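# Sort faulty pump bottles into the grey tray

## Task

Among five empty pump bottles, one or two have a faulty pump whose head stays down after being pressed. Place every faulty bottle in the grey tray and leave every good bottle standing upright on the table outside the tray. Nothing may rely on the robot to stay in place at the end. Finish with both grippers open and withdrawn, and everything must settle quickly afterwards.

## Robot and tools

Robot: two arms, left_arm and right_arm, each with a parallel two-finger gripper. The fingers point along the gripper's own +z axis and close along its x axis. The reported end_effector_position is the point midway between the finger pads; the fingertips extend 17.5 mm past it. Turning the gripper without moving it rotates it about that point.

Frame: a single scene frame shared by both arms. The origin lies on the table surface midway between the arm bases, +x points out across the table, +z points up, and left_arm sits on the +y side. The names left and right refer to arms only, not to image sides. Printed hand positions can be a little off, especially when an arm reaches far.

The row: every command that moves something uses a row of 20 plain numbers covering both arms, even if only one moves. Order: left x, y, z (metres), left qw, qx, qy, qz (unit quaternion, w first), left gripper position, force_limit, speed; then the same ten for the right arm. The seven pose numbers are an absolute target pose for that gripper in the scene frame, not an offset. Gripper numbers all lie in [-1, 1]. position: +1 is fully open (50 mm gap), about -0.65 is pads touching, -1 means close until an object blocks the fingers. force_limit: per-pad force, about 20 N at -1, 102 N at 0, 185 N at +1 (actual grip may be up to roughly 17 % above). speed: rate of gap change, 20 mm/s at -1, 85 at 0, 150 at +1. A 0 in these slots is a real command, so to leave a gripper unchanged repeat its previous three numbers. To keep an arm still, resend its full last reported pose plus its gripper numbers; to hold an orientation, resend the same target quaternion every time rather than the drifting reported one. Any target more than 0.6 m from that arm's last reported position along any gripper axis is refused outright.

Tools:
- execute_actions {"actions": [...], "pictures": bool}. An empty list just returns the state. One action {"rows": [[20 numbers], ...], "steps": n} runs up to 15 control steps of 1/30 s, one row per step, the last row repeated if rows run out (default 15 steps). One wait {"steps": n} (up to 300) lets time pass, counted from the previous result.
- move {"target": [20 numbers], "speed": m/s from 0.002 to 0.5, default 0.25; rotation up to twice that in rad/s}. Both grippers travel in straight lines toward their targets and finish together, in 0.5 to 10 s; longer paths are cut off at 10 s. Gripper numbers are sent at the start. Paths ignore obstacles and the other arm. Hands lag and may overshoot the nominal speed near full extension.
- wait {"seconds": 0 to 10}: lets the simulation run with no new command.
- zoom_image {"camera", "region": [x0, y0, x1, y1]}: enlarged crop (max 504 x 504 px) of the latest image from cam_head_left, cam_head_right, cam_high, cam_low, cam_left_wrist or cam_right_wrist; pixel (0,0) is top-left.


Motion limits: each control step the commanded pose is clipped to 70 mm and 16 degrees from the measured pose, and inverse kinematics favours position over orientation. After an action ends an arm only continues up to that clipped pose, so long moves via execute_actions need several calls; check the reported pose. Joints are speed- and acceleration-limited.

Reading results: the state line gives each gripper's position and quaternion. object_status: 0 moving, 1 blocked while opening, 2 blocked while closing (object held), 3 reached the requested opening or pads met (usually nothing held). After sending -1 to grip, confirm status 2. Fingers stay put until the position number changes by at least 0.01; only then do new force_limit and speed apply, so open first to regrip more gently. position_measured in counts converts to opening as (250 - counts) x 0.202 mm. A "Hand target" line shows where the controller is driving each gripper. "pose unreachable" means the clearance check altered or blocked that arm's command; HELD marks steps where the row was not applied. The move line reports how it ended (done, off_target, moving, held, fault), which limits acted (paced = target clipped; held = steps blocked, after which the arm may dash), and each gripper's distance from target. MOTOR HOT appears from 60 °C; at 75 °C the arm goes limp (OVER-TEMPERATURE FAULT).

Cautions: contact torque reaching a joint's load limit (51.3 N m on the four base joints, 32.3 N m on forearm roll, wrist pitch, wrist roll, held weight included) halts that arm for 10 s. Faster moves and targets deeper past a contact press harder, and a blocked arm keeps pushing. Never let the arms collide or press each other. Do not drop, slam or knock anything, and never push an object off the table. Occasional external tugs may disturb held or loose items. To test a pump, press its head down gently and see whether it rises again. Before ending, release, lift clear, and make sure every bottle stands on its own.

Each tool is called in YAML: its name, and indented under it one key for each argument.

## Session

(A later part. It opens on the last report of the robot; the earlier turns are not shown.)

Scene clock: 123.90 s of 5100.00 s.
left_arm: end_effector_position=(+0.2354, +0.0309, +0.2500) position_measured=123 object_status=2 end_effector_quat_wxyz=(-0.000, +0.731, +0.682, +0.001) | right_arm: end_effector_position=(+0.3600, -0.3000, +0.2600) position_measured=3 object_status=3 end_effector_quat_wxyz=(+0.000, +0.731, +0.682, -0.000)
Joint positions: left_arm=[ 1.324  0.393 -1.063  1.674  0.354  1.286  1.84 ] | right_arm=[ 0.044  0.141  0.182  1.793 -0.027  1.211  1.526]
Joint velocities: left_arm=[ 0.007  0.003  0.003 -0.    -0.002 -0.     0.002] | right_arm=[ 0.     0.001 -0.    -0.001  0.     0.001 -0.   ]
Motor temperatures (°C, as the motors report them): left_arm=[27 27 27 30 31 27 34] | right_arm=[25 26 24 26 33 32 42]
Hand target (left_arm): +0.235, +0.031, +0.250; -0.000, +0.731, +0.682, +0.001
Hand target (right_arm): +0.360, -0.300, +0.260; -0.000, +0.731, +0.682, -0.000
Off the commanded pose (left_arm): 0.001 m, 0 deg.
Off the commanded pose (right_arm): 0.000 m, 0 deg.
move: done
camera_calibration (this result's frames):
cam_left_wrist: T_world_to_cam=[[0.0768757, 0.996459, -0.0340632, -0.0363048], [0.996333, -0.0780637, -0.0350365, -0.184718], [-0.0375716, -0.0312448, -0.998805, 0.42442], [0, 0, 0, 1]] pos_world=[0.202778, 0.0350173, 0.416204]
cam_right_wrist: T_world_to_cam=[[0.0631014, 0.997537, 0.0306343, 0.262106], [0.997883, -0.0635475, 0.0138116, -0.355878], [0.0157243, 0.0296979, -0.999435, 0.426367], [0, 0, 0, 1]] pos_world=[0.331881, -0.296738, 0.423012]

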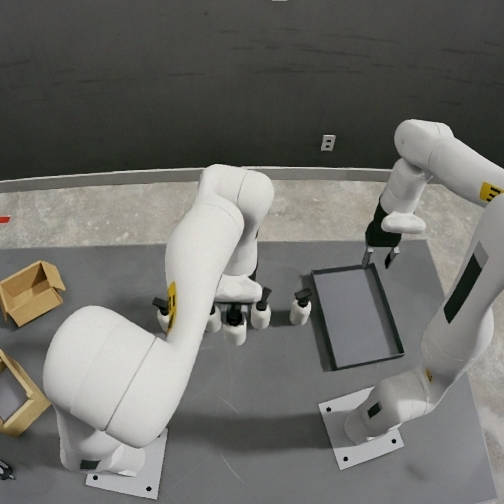

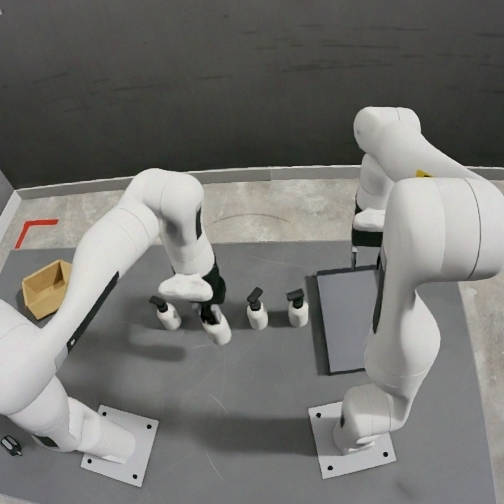

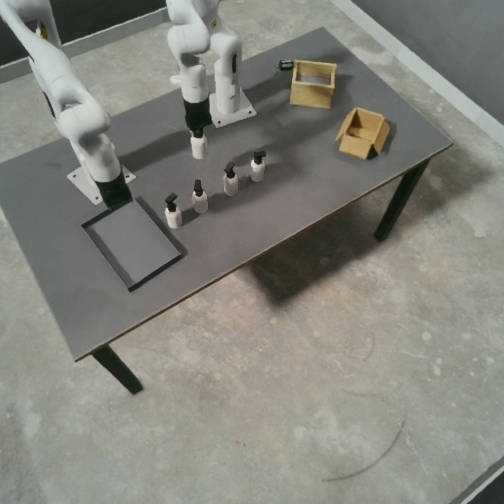

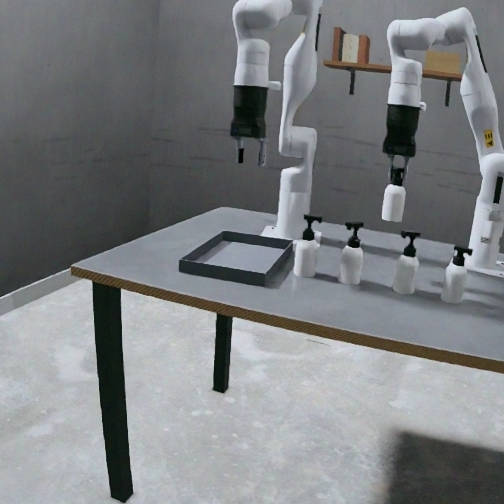

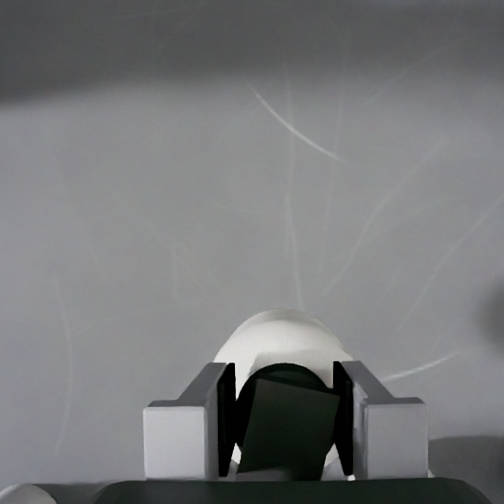

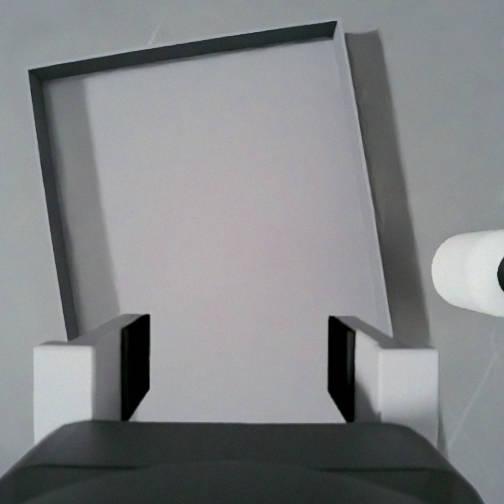

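move:
  target: [0.235,0.03,0.111,0,0.731,0.682,0,-1,-0.5,1,0.36,-0.30,0.26,0,0.731,0.682,0,1,0,1]
  speed: 0.08

move:
  target: [0.235,0.03,0.111,0,0.731,0.682,0,1,0,1,0.36,-0.30,0.26,0,0.731,0.682,0,1,0,1]

move:
  target: [0.235,0.03,0.24,0,0.731,0.682,0,1,0,1,0.36,-0.30,0.26,0,0.731,0.682,0,1,0,1]
  speed: 0.15

move:
  target: [0.22,0.45,0.26,0,0.731,0.682,0,1,0,1,0.30,-0.22,0.26,0,0.731,0.682,0,1,0,1]

move:
  target: [0.22,0.45,0.26,0,0.731,0.682,0,1,0,1,0.243,0.022,0.20,0,0.731,0.682,0,1,0,1]

Scene clock: 151.50 s of 5100.00 s.
left_arm: end_effector_position=(+0.2347, +0.0304, +0.1113) position_measured=123 object_status=2 end_effector_quat_wxyz=(+0.000, +0.731, +0.682, +0.000) | right_arm: end_effector_position=(+0.3600, -0.3000, +0.2600) position_measured=3 object_status=3 end_effector_quat_wxyz=(+0.000, +0.731, +0.682, +0.000)
Joint positions: left_arm=[ 1.2    0.582 -0.923  1.923  0.58   0.928  1.638] | right_arm=[ 0.044  0.141  0.182  1.793 -0.027  1.211  1.526]
Joint velocities: left_arm=[-0.004  0.005  0.001  0.001  0.003 -0.001 -0.001] | right_arm=[ 0.     0.    -0.    -0.001 -0.001 -0.    -0.   ]
Motor temperatures (°C, as the motors report them): left_arm=[27 27 27 30 31 27 34] | right_arm=[25 25 24 26 33 32 42]
Hand target (left_arm): +0.235, +0.031, +0.111; -0.000, +0.731, +0.682, +0.000
Hand target (right_arm): +0.360, -0.300, +0.260; -0.000, +0.731, +0.682, +0.000
Off the commanded pose (left_arm): 0.001 m, 0 deg.
Off the commanded pose (right_arm): 0.000 m, 0 deg.
After step 90, 22.47 s passed at rest.
move: done
camera_calibration (this result's frames):
cam_left_wrist: T_world_to_cam=[[0.0774725, 0.996345, -0.0359712, -0.0403686], [0.996226, -0.0787789, -0.0364432, -0.188701], [-0.0391438, -0.0330121, -0.998688, 0.286212], [0, 0, 0, 1]] pos_world=[0.20232, 0.0348039, 0.277508]
cam_right_wrist: T_world_to_cam=[[0.0631021, 0.997537, 0.0306351, 0.262105], [0.997883, -0.0635482, 0.0138144, -0.35588], [0.0157272, 0.0296985, -0.999435, 0.426367], [0, 0, 0, 1]] pos_world=[0.331881, -0.296737, 0.423012]

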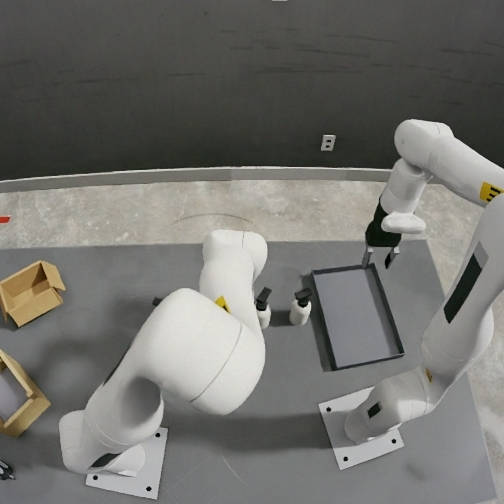

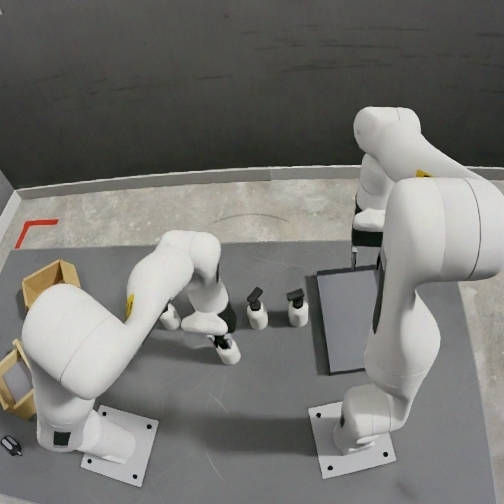

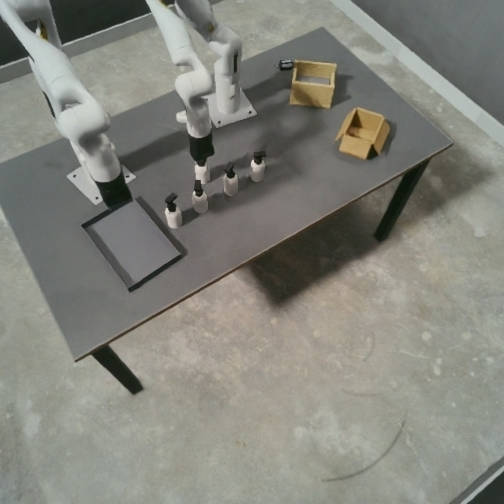

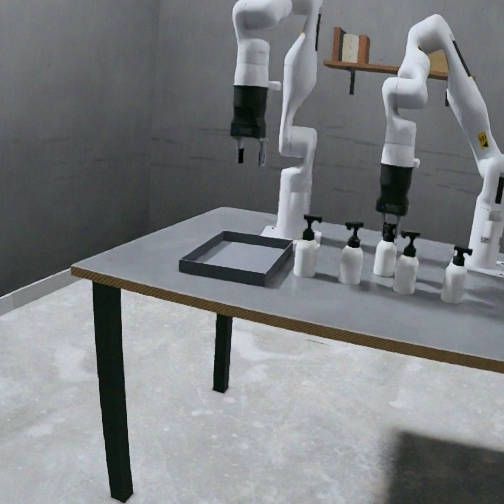

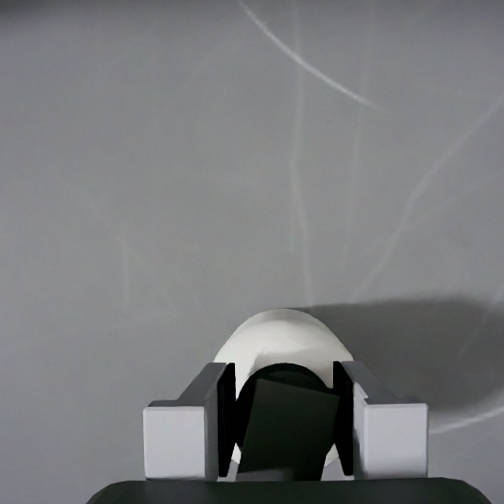

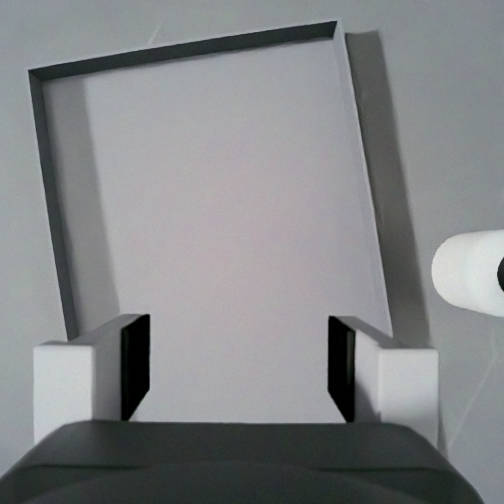

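Scene clock: 152.20 s of 5100.00 s.
left_arm: end_effector_position=(+0.2350, +0.0300, +0.1110) position_measured=3 object_status=3 end_effector_quat_wxyz=(+0.000, +0.731, +0.682, -0.000) | right_arm: end_effector_position=(+0.3600, -0.3000, +0.2600) position_measured=3 object_status=3 end_effector_quat_wxyz=(+0.000, +0.731, +0.682, +0.000)
Joint positions: left_arm=[ 1.199  0.584 -0.922  1.922  0.581  0.928  1.638] | right_arm=[ 0.044  0.141  0.182  1.793 -0.027  1.211  1.526]
Joint velocities: left_arm=[ 0.    -0.001  0.     0.     0.002  0.     0.   ] | right_arm=[ 0.    -0.001  0.001 -0.    -0.     0.     0.   ]
Motor temperatures (°C, as the motors report them): left_arm=[27 27 27 30 31 27 34] | right_arm=[25 25 24 26 33 32 42]
Hand target (left_arm): +0.235, +0.030, +0.111; -0.000, +0.731, +0.682, +0.000
Hand target (right_arm): +0.360, -0.300, +0.260; -0.000, +0.731, +0.682, -0.000
Off the commanded pose (left_arm): 0.000 m, 0 deg.
Off the commanded pose (right_arm): 0.000 m, 0 deg.
move: done
camera_calibration (this result's frames):
cam_left_wrist: T_world_to_cam=[[0.0772983, 0.996358, -0.0359978, -0.0399591], [0.996235, -0.0786098, -0.0365647, -0.189062], [-0.0392613, -0.0330359, -0.998683, 0.285942], [0, 0, 0, 1]] pos_world=[0.202665, 0.0343979, 0.277214]
cam_right_wrist: T_world_to_cam=[[0.0631016, 0.997537, 0.0306351, 0.262105], [0.997883, -0.0635478, 0.0138143, -0.355879], [0.0157271, 0.0296985, -0.999435, 0.426367], [0, 0, 0, 1]] pos_world=[0.331881, -0.296737, 0.423012]

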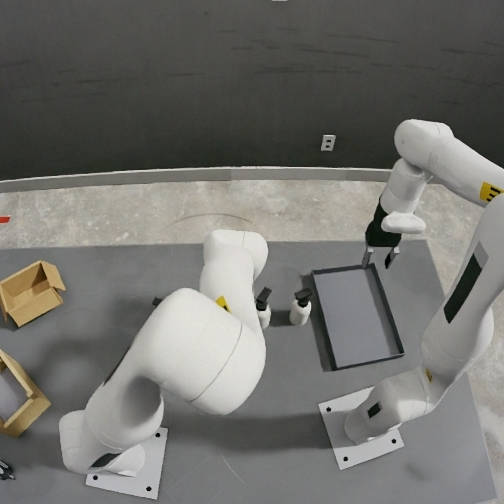

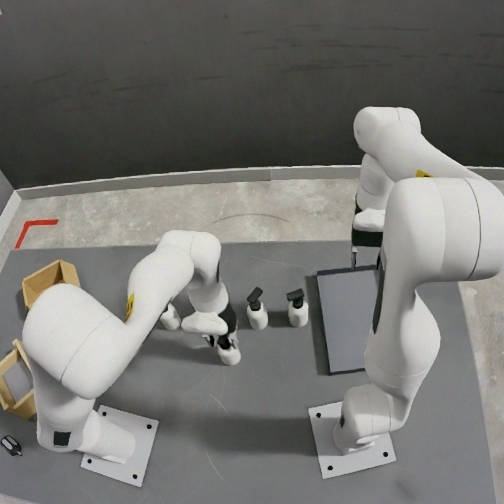

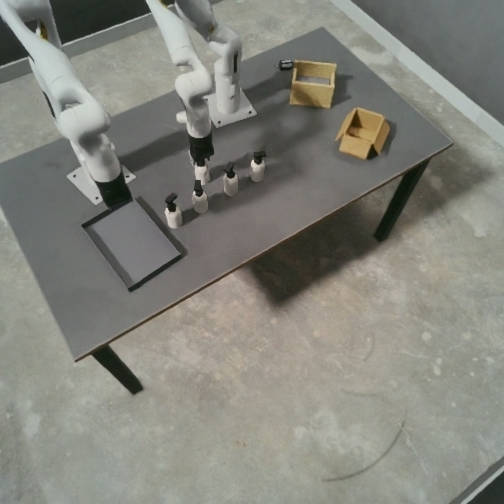

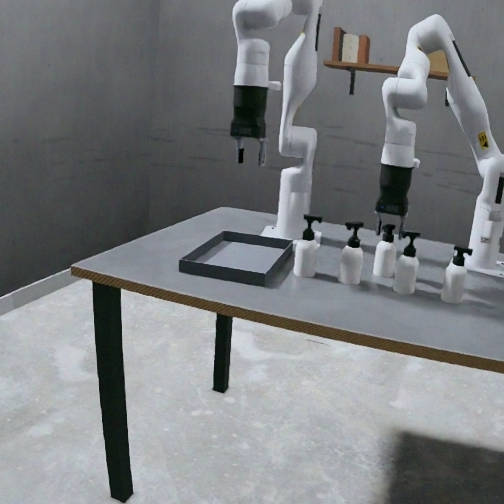

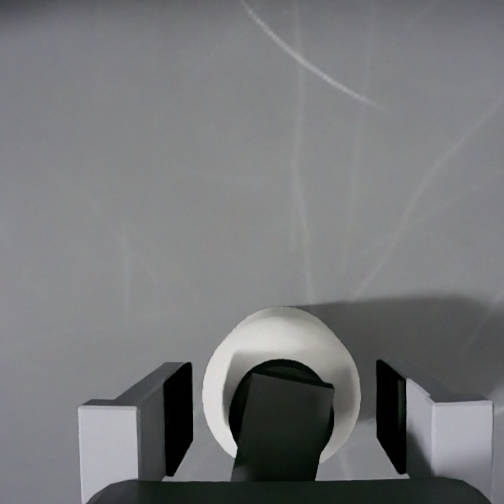

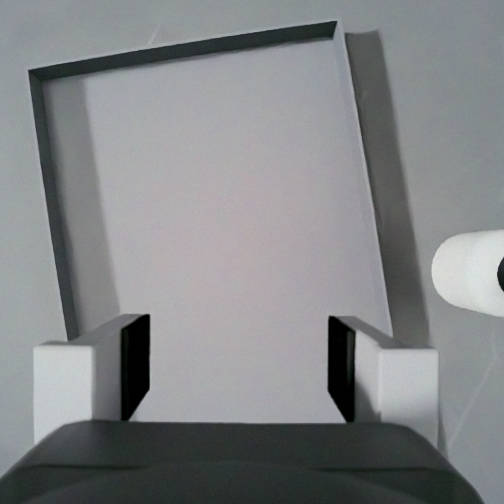

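Scene clock: 153.50 s of 5100.00 s.
left_arm: end_effector_position=(+0.2353, +0.0296, +0.2397) position_measured=3 object_status=3 end_effector_quat_wxyz=(-0.000, +0.731, +0.682, -0.000) | right_arm: end_effector_position=(+0.3600, -0.3000, +0.2600) position_measured=3 object_status=3 end_effector_quat_wxyz=(+0.000, +0.731, +0.682, +0.000)
Joint positions: left_arm=[ 1.313  0.404 -1.05   1.694  0.367  1.258  1.83 ] | right_arm=[ 0.044  0.141  0.182  1.793 -0.027  1.211  1.526]
Joint velocities: left_arm=[ 0.003 -0.002  0.001 -0.002  0.     0.003  0.001] | right_arm=[ 0.     0.001 -0.001  0.    -0.001 -0.001  0.   ]
Motor temperatures (°C, as the motors report them): left_arm=[27 27 27 30 31 27 34] | right_arm=[25 25 24 26 33 32 42]
Hand target (left_arm): +0.235, +0.030, +0.240; +0.000, +0.731, +0.682, -0.000
Hand target (right_arm): +0.360, -0.300, +0.260; -0.000, +0.731, +0.682, -0.000
Off the commanded pose (left_arm): 0.001 m, 0 deg.
Off the commanded pose (right_arm): 0.000 m, 0 deg.
move: done
camera_calibration (this result's frames):
cam_left_wrist: T_world_to_cam=[[0.0771526, 0.996369, -0.0360054, -0.0349127], [0.996242, -0.0784678, -0.0366673, -0.184664], [-0.0393594, -0.0330411, -0.998679, 0.4145], [0, 0, 0, 1]] pos_world=[0.202978, 0.0339913, 0.405924]
cam_right_wrist: T_world_to_cam=[[0.0631019, 0.997537, 0.0306353, 0.262105], [0.997883, -0.063548, 0.0138143, -0.355879], [0.0157271, 0.0296987, -0.999435, 0.426367], [0, 0, 0, 1]] pos_world=[0.331881, -0.296737, 0.423012]

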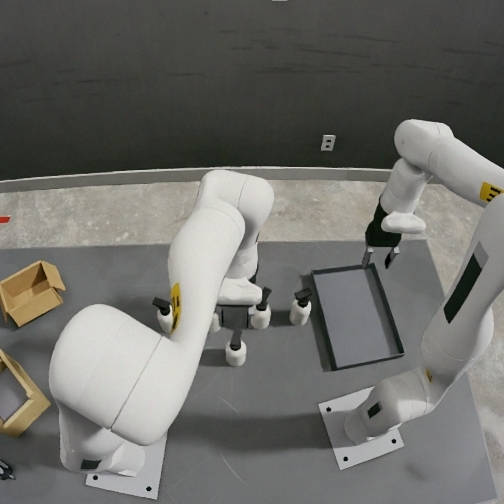

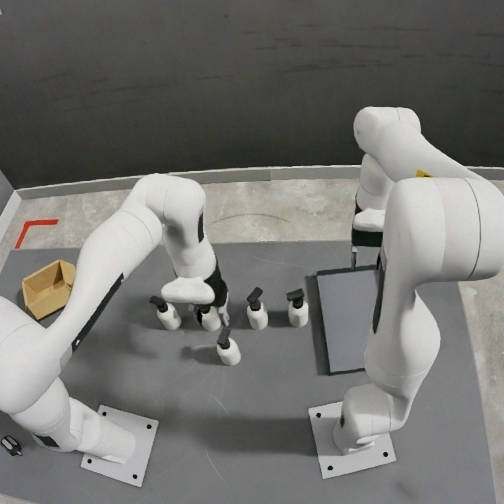

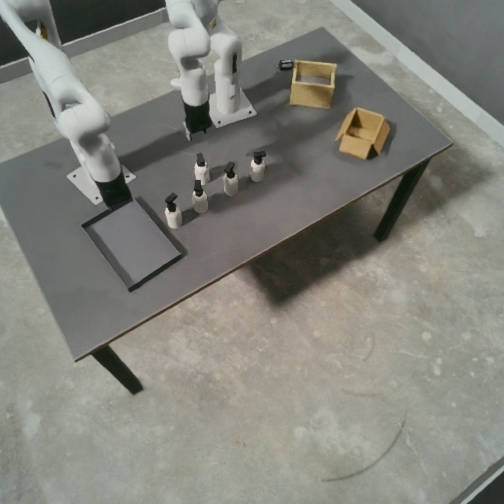

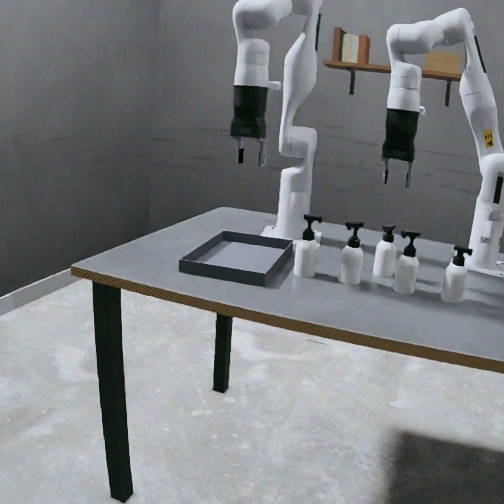

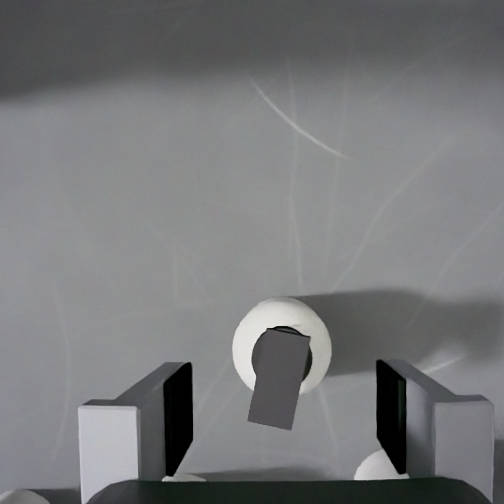

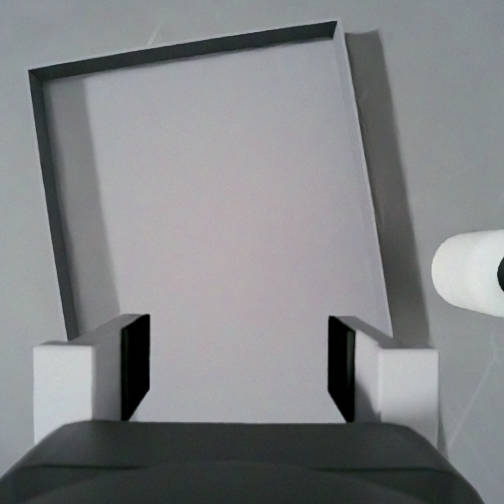

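Scene clock: 155.80 s of 5100.00 s.
left_arm: end_effector_position=(+0.2192, +0.4497, +0.2608) position_measured=3 object_status=3 end_effector_quat_wxyz=(-0.000, +0.730, +0.683, -0.000) | right_arm: end_effector_position=(+0.3000, -0.2197, +0.2599) position_measured=3 object_status=3 end_effector_quat_wxyz=(-0.000, +0.731, +0.682, +0.001)
Joint positions: left_arm=[ 1.297 -0.228 -1.746  1.883 -0.238  1.228  1.278] | right_arm=[-0.122  0.012  0.055  1.932 -0.002  1.197  1.227]
Joint velocities: left_arm=[ 0.045 -0.017 -0.011 -0.008 -0.006  0.011  0.012] | right_arm=[-0.    -0.001 -0.001  0.    -0.     0.    -0.   ]
Motor temperatures (°C, as the motors report them): left_arm=[27 27 27 30 31 27 34] | right_arm=[25 25 24 26 33 32 42]
Hand target (left_arm): +0.220, +0.449, +0.261; +0.000, +0.732, +0.682, -0.001
Hand target (right_arm): +0.300, -0.220, +0.260; -0.000, +0.731, +0.682, +0.001
Off the commanded pose (left_arm): 0.001 m, 0 deg.
Off the commanded pose (right_arm): 0.000 m, 0 deg.
move: done
camera_calibration (this result's frames):
cam_left_wrist: T_world_to_cam=[[0.0751891, 0.996501, -0.0365087, -0.45097], [0.996376, -0.0765393, -0.0371133, -0.135685], [-0.0397778, -0.0335858, -0.998644, 0.44913], [0, 0, 0, 1]] pos_world=[0.186967, 0.454091, 0.427021]
cam_right_wrist: T_world_to_cam=[[0.0631835, 0.997489, 0.0319806, 0.18544], [0.997873, -0.0636578, 0.0140359, -0.29099], [0.0160365, 0.0310257, -0.99939, 0.424994], [0, 0, 0, 1]] pos_world=[0.271839, -0.216684, 0.422888]

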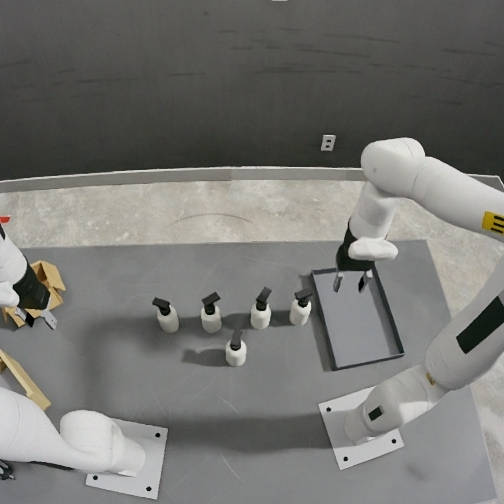

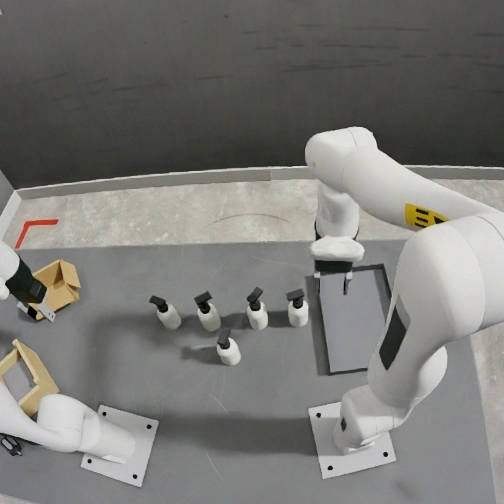

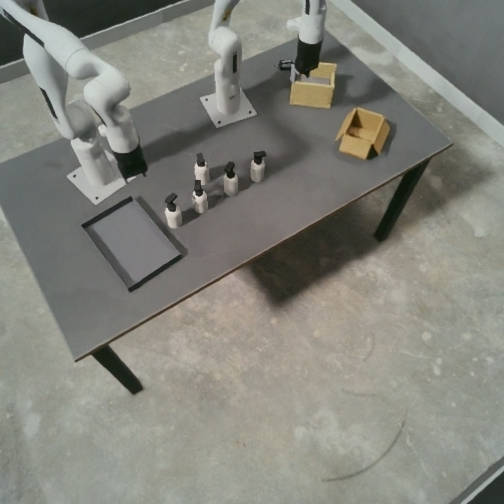

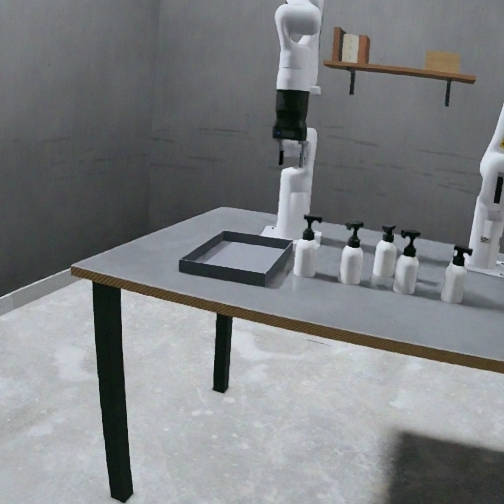

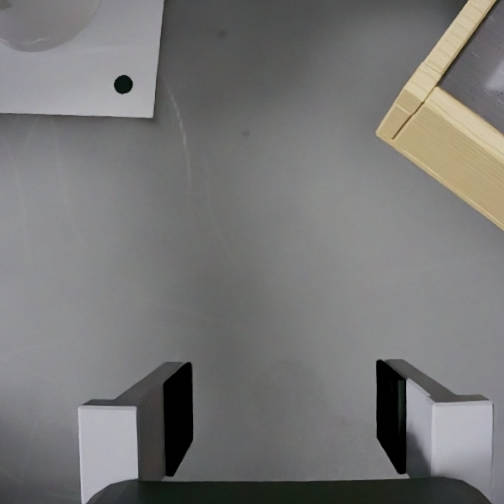

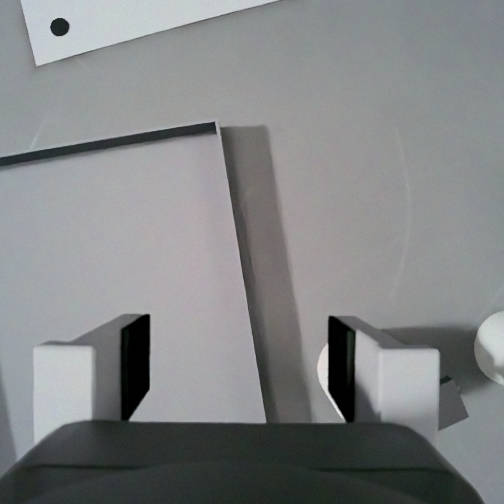

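Scene clock: 157.37 s of 5100.00 s.
left_arm: end_effector_position=(+0.2200, +0.4500, +0.2600) position_measured=3 object_status=3 end_effector_quat_wxyz=(+0.000, +0.731, +0.682, +0.000) | right_arm: end_effector_position=(+0.2427, +0.0230, +0.2003) position_measured=3 object_status=3 end_effector_quat_wxyz=(-0.001, +0.731, +0.682, +0.001)
Joint positions: left_arm=[ 1.304 -0.231 -1.749  1.883 -0.242  1.226  1.281] | right_arm=[-0.568  0.274 -0.241  1.832  0.073  1.042  0.456]
Joint velocities: left_arm=[-0.     0.001 -0.001 -0.001 -0.001  0.001  0.   ] | right_arm=[-0.004  0.006 -0.002 -0.001  0.003  0.001 -0.002]
Motor temperatures (°C, as the motors report them): left_arm=[27 27 27 30 31 27 34] | right_arm=[25 25 24 26 33 32 42]
Hand target (left_arm): +0.220, +0.450, +0.260; +0.000, +0.731, +0.682, +0.000
Hand target (right_arm): +0.243, +0.023, +0.200; -0.001, +0.731, +0.682, +0.001
Off the commanded pose (left_arm): 0.000 m, 0 deg.
Off the commanded pose (right_arm): 0.001 m, 0 deg.
move: done
camera_calibration (this result's frames):
cam_left_wrist: T_world_to_cam=[[0.0772857, 0.99636, -0.0359665, -0.451922], [0.996236, -0.0785958, -0.0365595, -0.135664], [-0.0392532, -0.0330056, -0.998684, 0.448017], [0, 0, 0, 1]] pos_world=[0.187666, 0.454401, 0.426213]
cam_right_wrist: T_world_to_cam=[[0.0634625, 0.997407, 0.0339352, -0.0516099], [0.997861, -0.0639532, 0.0135737, -0.217437], [0.0157088, 0.0330012, -0.999332, 0.358827], [0, 0, 0, 1]] pos_world=[0.21461, 0.0257286, 0.36329]

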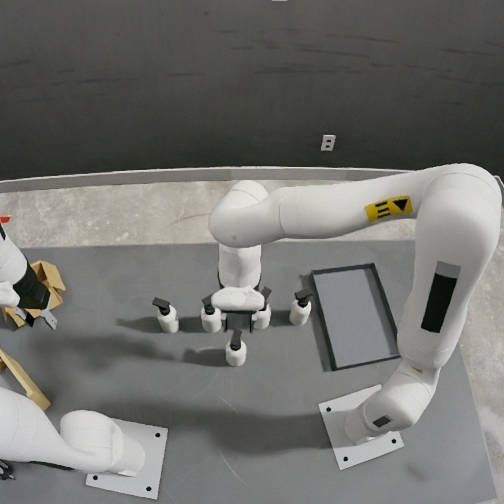

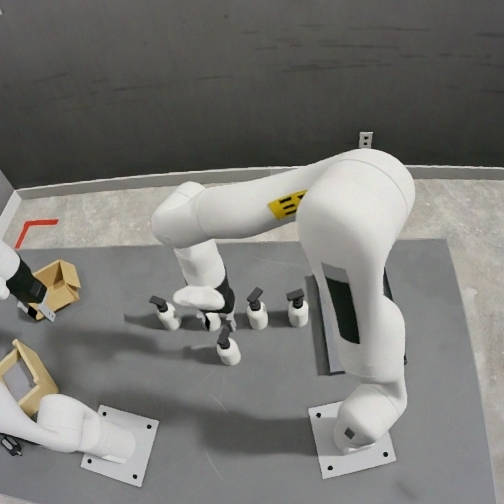

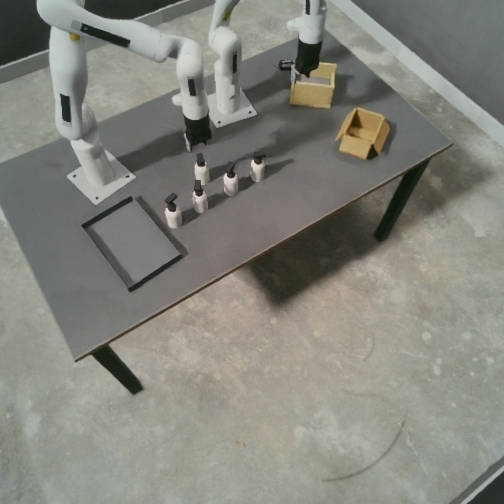

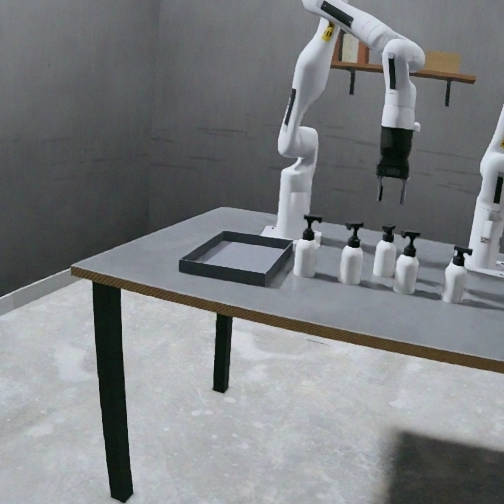

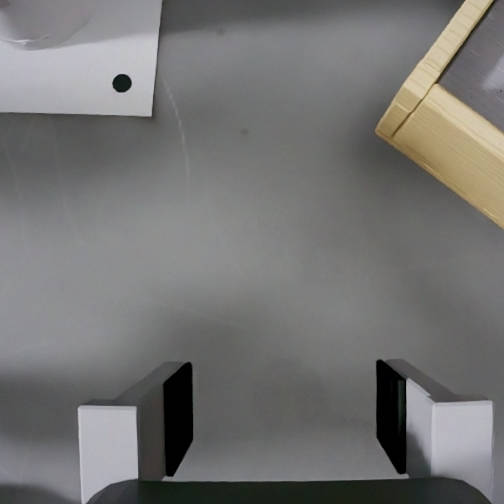

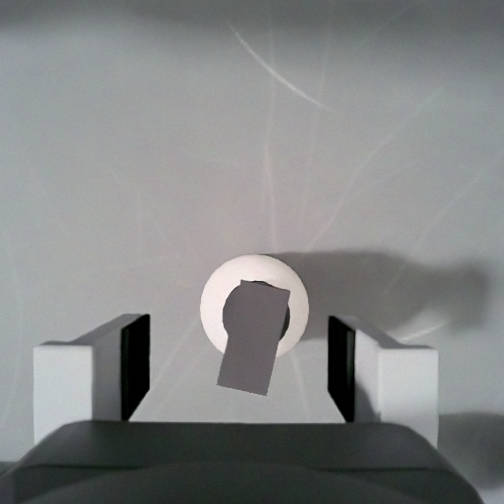

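move:
  target: [0.22,0.45,0.26,0,0.731,0.682,0,1,0,1,0.240,0.029,0.11,0,0.731,0.682,0,1,0,1]
  speed: 0.1

move:
  target: [0.22,0.45,0.26,0,0.731,0.682,0,1,0,1,0.240,0.029,0.11,0,0.731,0.682,0,-1,-0.5,1]

Scene clock: 164.73 s of 5100.00 s.
left_arm: end_effector_position=(+0.2200, +0.4500, +0.2600) position_measured=3 object_status=3 end_effector_quat_wxyz=(+0.000, +0.731, +0.682, +0.000) | right_arm: end_effector_position=(+0.2403, +0.0294, +0.1100) position_measured=3 object_status=3 end_effector_quat_wxyz=(-0.000, +0.731, +0.682, +0.000)
Joint positions: left_arm=[ 1.304 -0.231 -1.749  1.883 -0.242  1.226  1.281] | right_arm=[-0.606  0.423 -0.225  1.965  0.132  0.767  0.386]
Joint velocities: left_arm=[ 0.     0.    -0.001  0.     0.    -0.001 -0.   ] | right_arm=[-0.001  0.005 -0.     0.001  0.001 -0.001 -0.001]
Motor temperatures (°C, as the motors report them): left_arm=[27 27 27 30 31 27 34] | right_arm=[25 25 24 26 33 32 42]
Hand target (left_arm): +0.220, +0.450, +0.260; +0.000, +0.731, +0.682, +0.000
Hand target (right_arm): +0.240, +0.029, +0.110; -0.000, +0.731, +0.682, +0.000
Off the commanded pose (left_arm): 0.000 m, 0 deg.
Off the commanded pose (right_arm): 0.000 m, 0 deg.
After step 90, 3.07 s passed at rest.
move: done
camera_calibration (this result's frames):
cam_left_wrist: T_world_to_cam=[[0.0772828, 0.99636, -0.0359804, -0.451914], [0.996236, -0.0785938, -0.0365708, -0.135664], [-0.0392655, -0.0330186, -0.998683, 0.44802], [0, 0, 0, 1]] pos_world=[0.18767, 0.4544, 0.426209]
cam_right_wrist: T_world_to_cam=[[0.0628551, 0.997537, 0.0311274, -0.0542793], [0.997897, -0.0633118, 0.0139104, -0.213403], [0.0158469, 0.0301875, -0.999419, 0.268551], [0, 0, 0, 1]] pos_world=[0.212111, 0.0325278, 0.273053]

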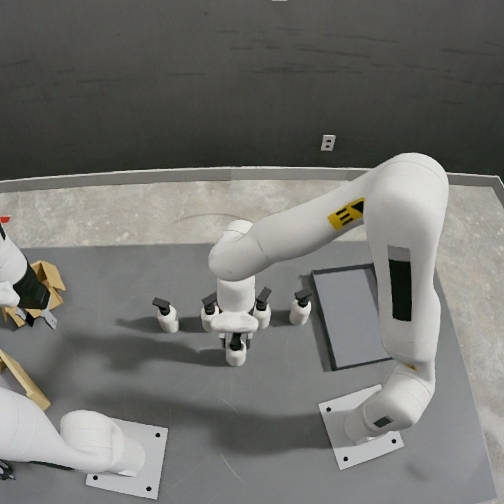

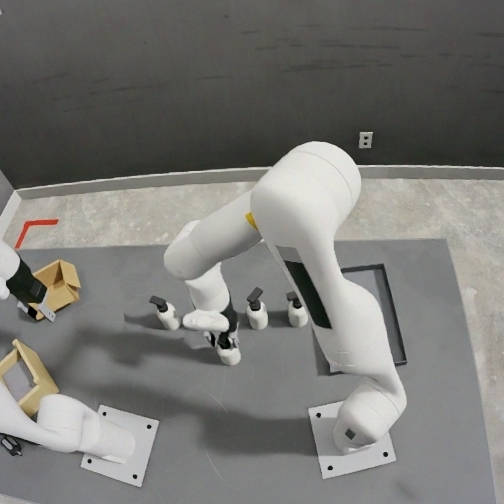

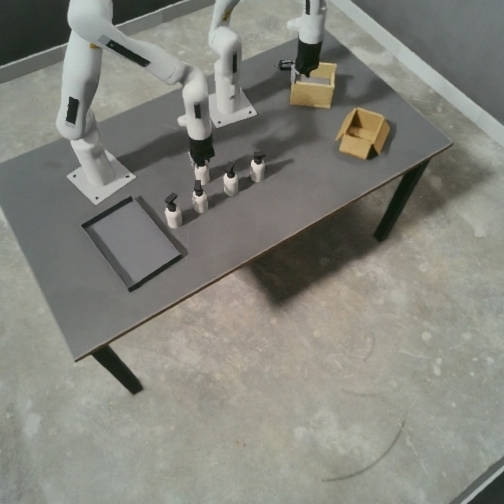

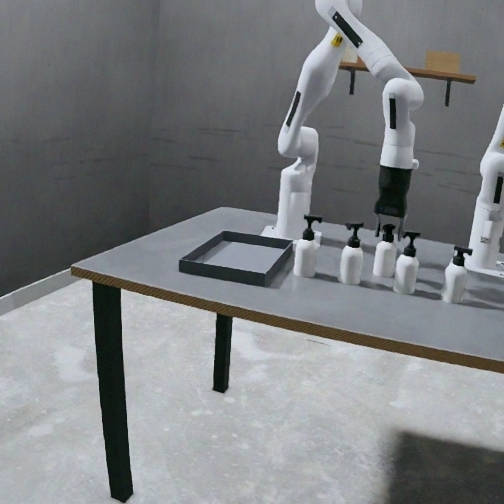

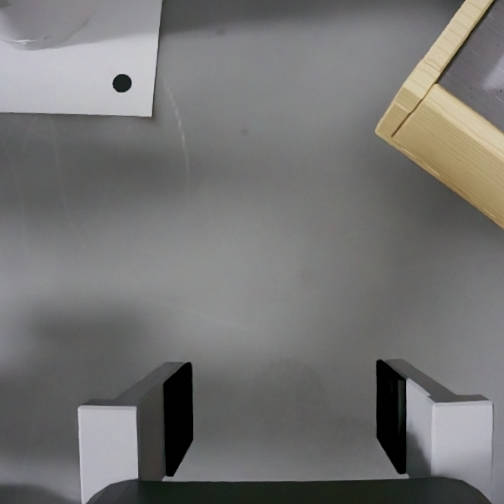

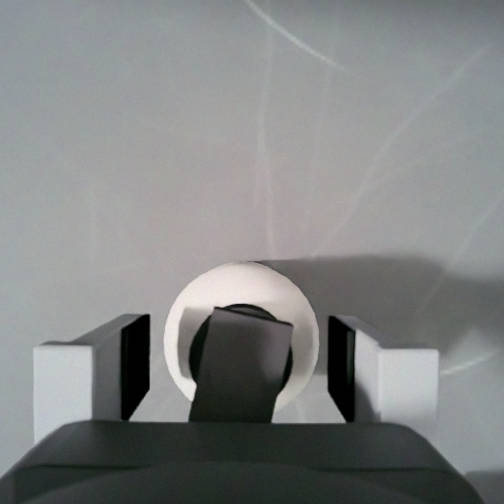

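Scene clock: 165.43 s of 5100.00 s.
left_arm: end_effector_position=(+0.2200, +0.4500, +0.2600) position_measured=3 object_status=3 end_effector_quat_wxyz=(+0.000, +0.731, +0.682, +0.000) | right_arm: end_effector_position=(+0.2400, +0.0290, +0.1100) position_measured=122 object_status=2 end_effector_quat_wxyz=(-0.000, +0.731, +0.682, +0.000)
Joint positions: left_arm=[ 1.304 -0.231 -1.749  1.883 -0.242  1.226  1.281] | right_arm=[-0.606  0.423 -0.225  1.966  0.132  0.767  0.386]
Joint velocities: left_arm=[-0.001  0.001 -0.001 -0.002 -0.001  0.001  0.   ] | right_arm=[-0.     0.001  0.    -0.     0.001  0.     0.   ]
Motor temperatures (°C, as the motors report them): left_arm=[27 27 27 30 31 27 34] | right_arm=[25 25 24 26 33 32 42]
Hand target (left_arm): +0.220, +0.450, +0.260; +0.000, +0.731, +0.682, -0.000
Hand target (right_arm): +0.240, +0.029, +0.110; -0.000, +0.731, +0.682, +0.000
Off the commanded pose (left_arm): 0.000 m, 0 deg.
Off the commanded pose (right_arm): 0.000 m, 0 deg.
move: done
camera_calibration (this result's frames):
cam_left_wrist: T_world_to_cam=[[0.0772828, 0.99636, -0.0359804, -0.451914], [0.996236, -0.0785938, -0.0365707, -0.135664], [-0.0392654, -0.0330187, -0.998683, 0.44802], [0, 0, 0, 1]] pos_world=[0.18767, 0.4544, 0.426209]
cam_right_wrist: T_world_to_cam=[[0.0631009, 0.997534, 0.0307268, -0.0539649], [0.997882, -0.06355, 0.0138648, -0.21318], [0.0157833, 0.0297868, -0.999432, 0.26857], [0, 0, 0, 1]] pos_world=[0.211895, 0.0322844, 0.273031]

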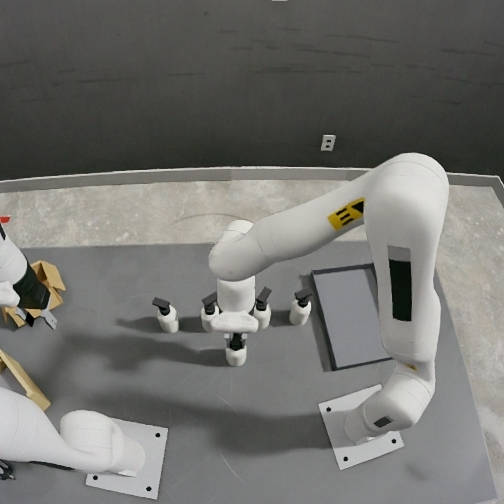

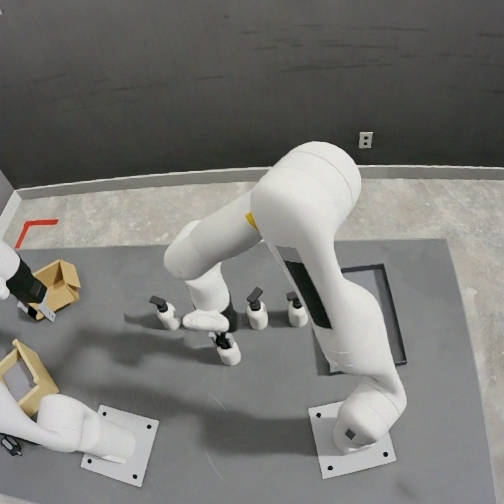

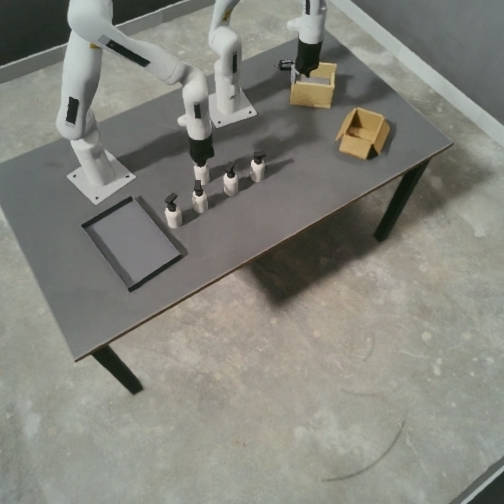

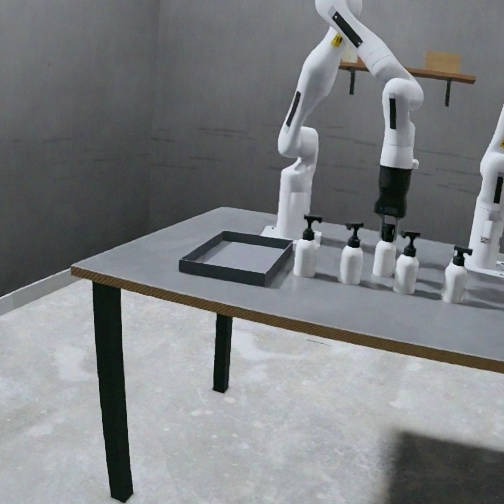

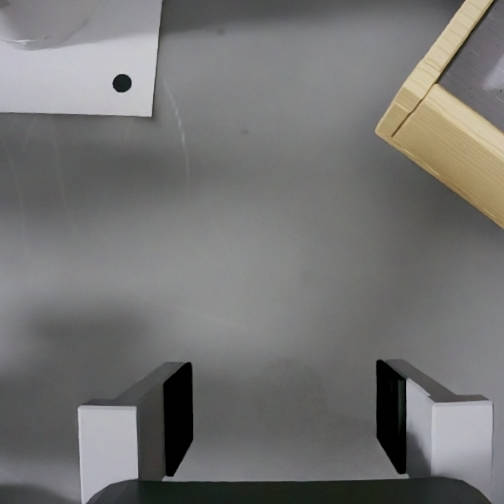

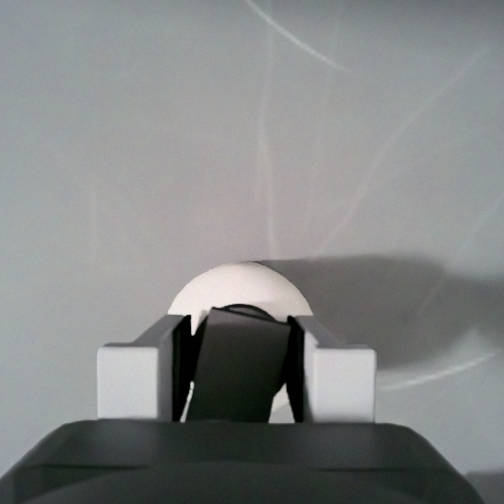

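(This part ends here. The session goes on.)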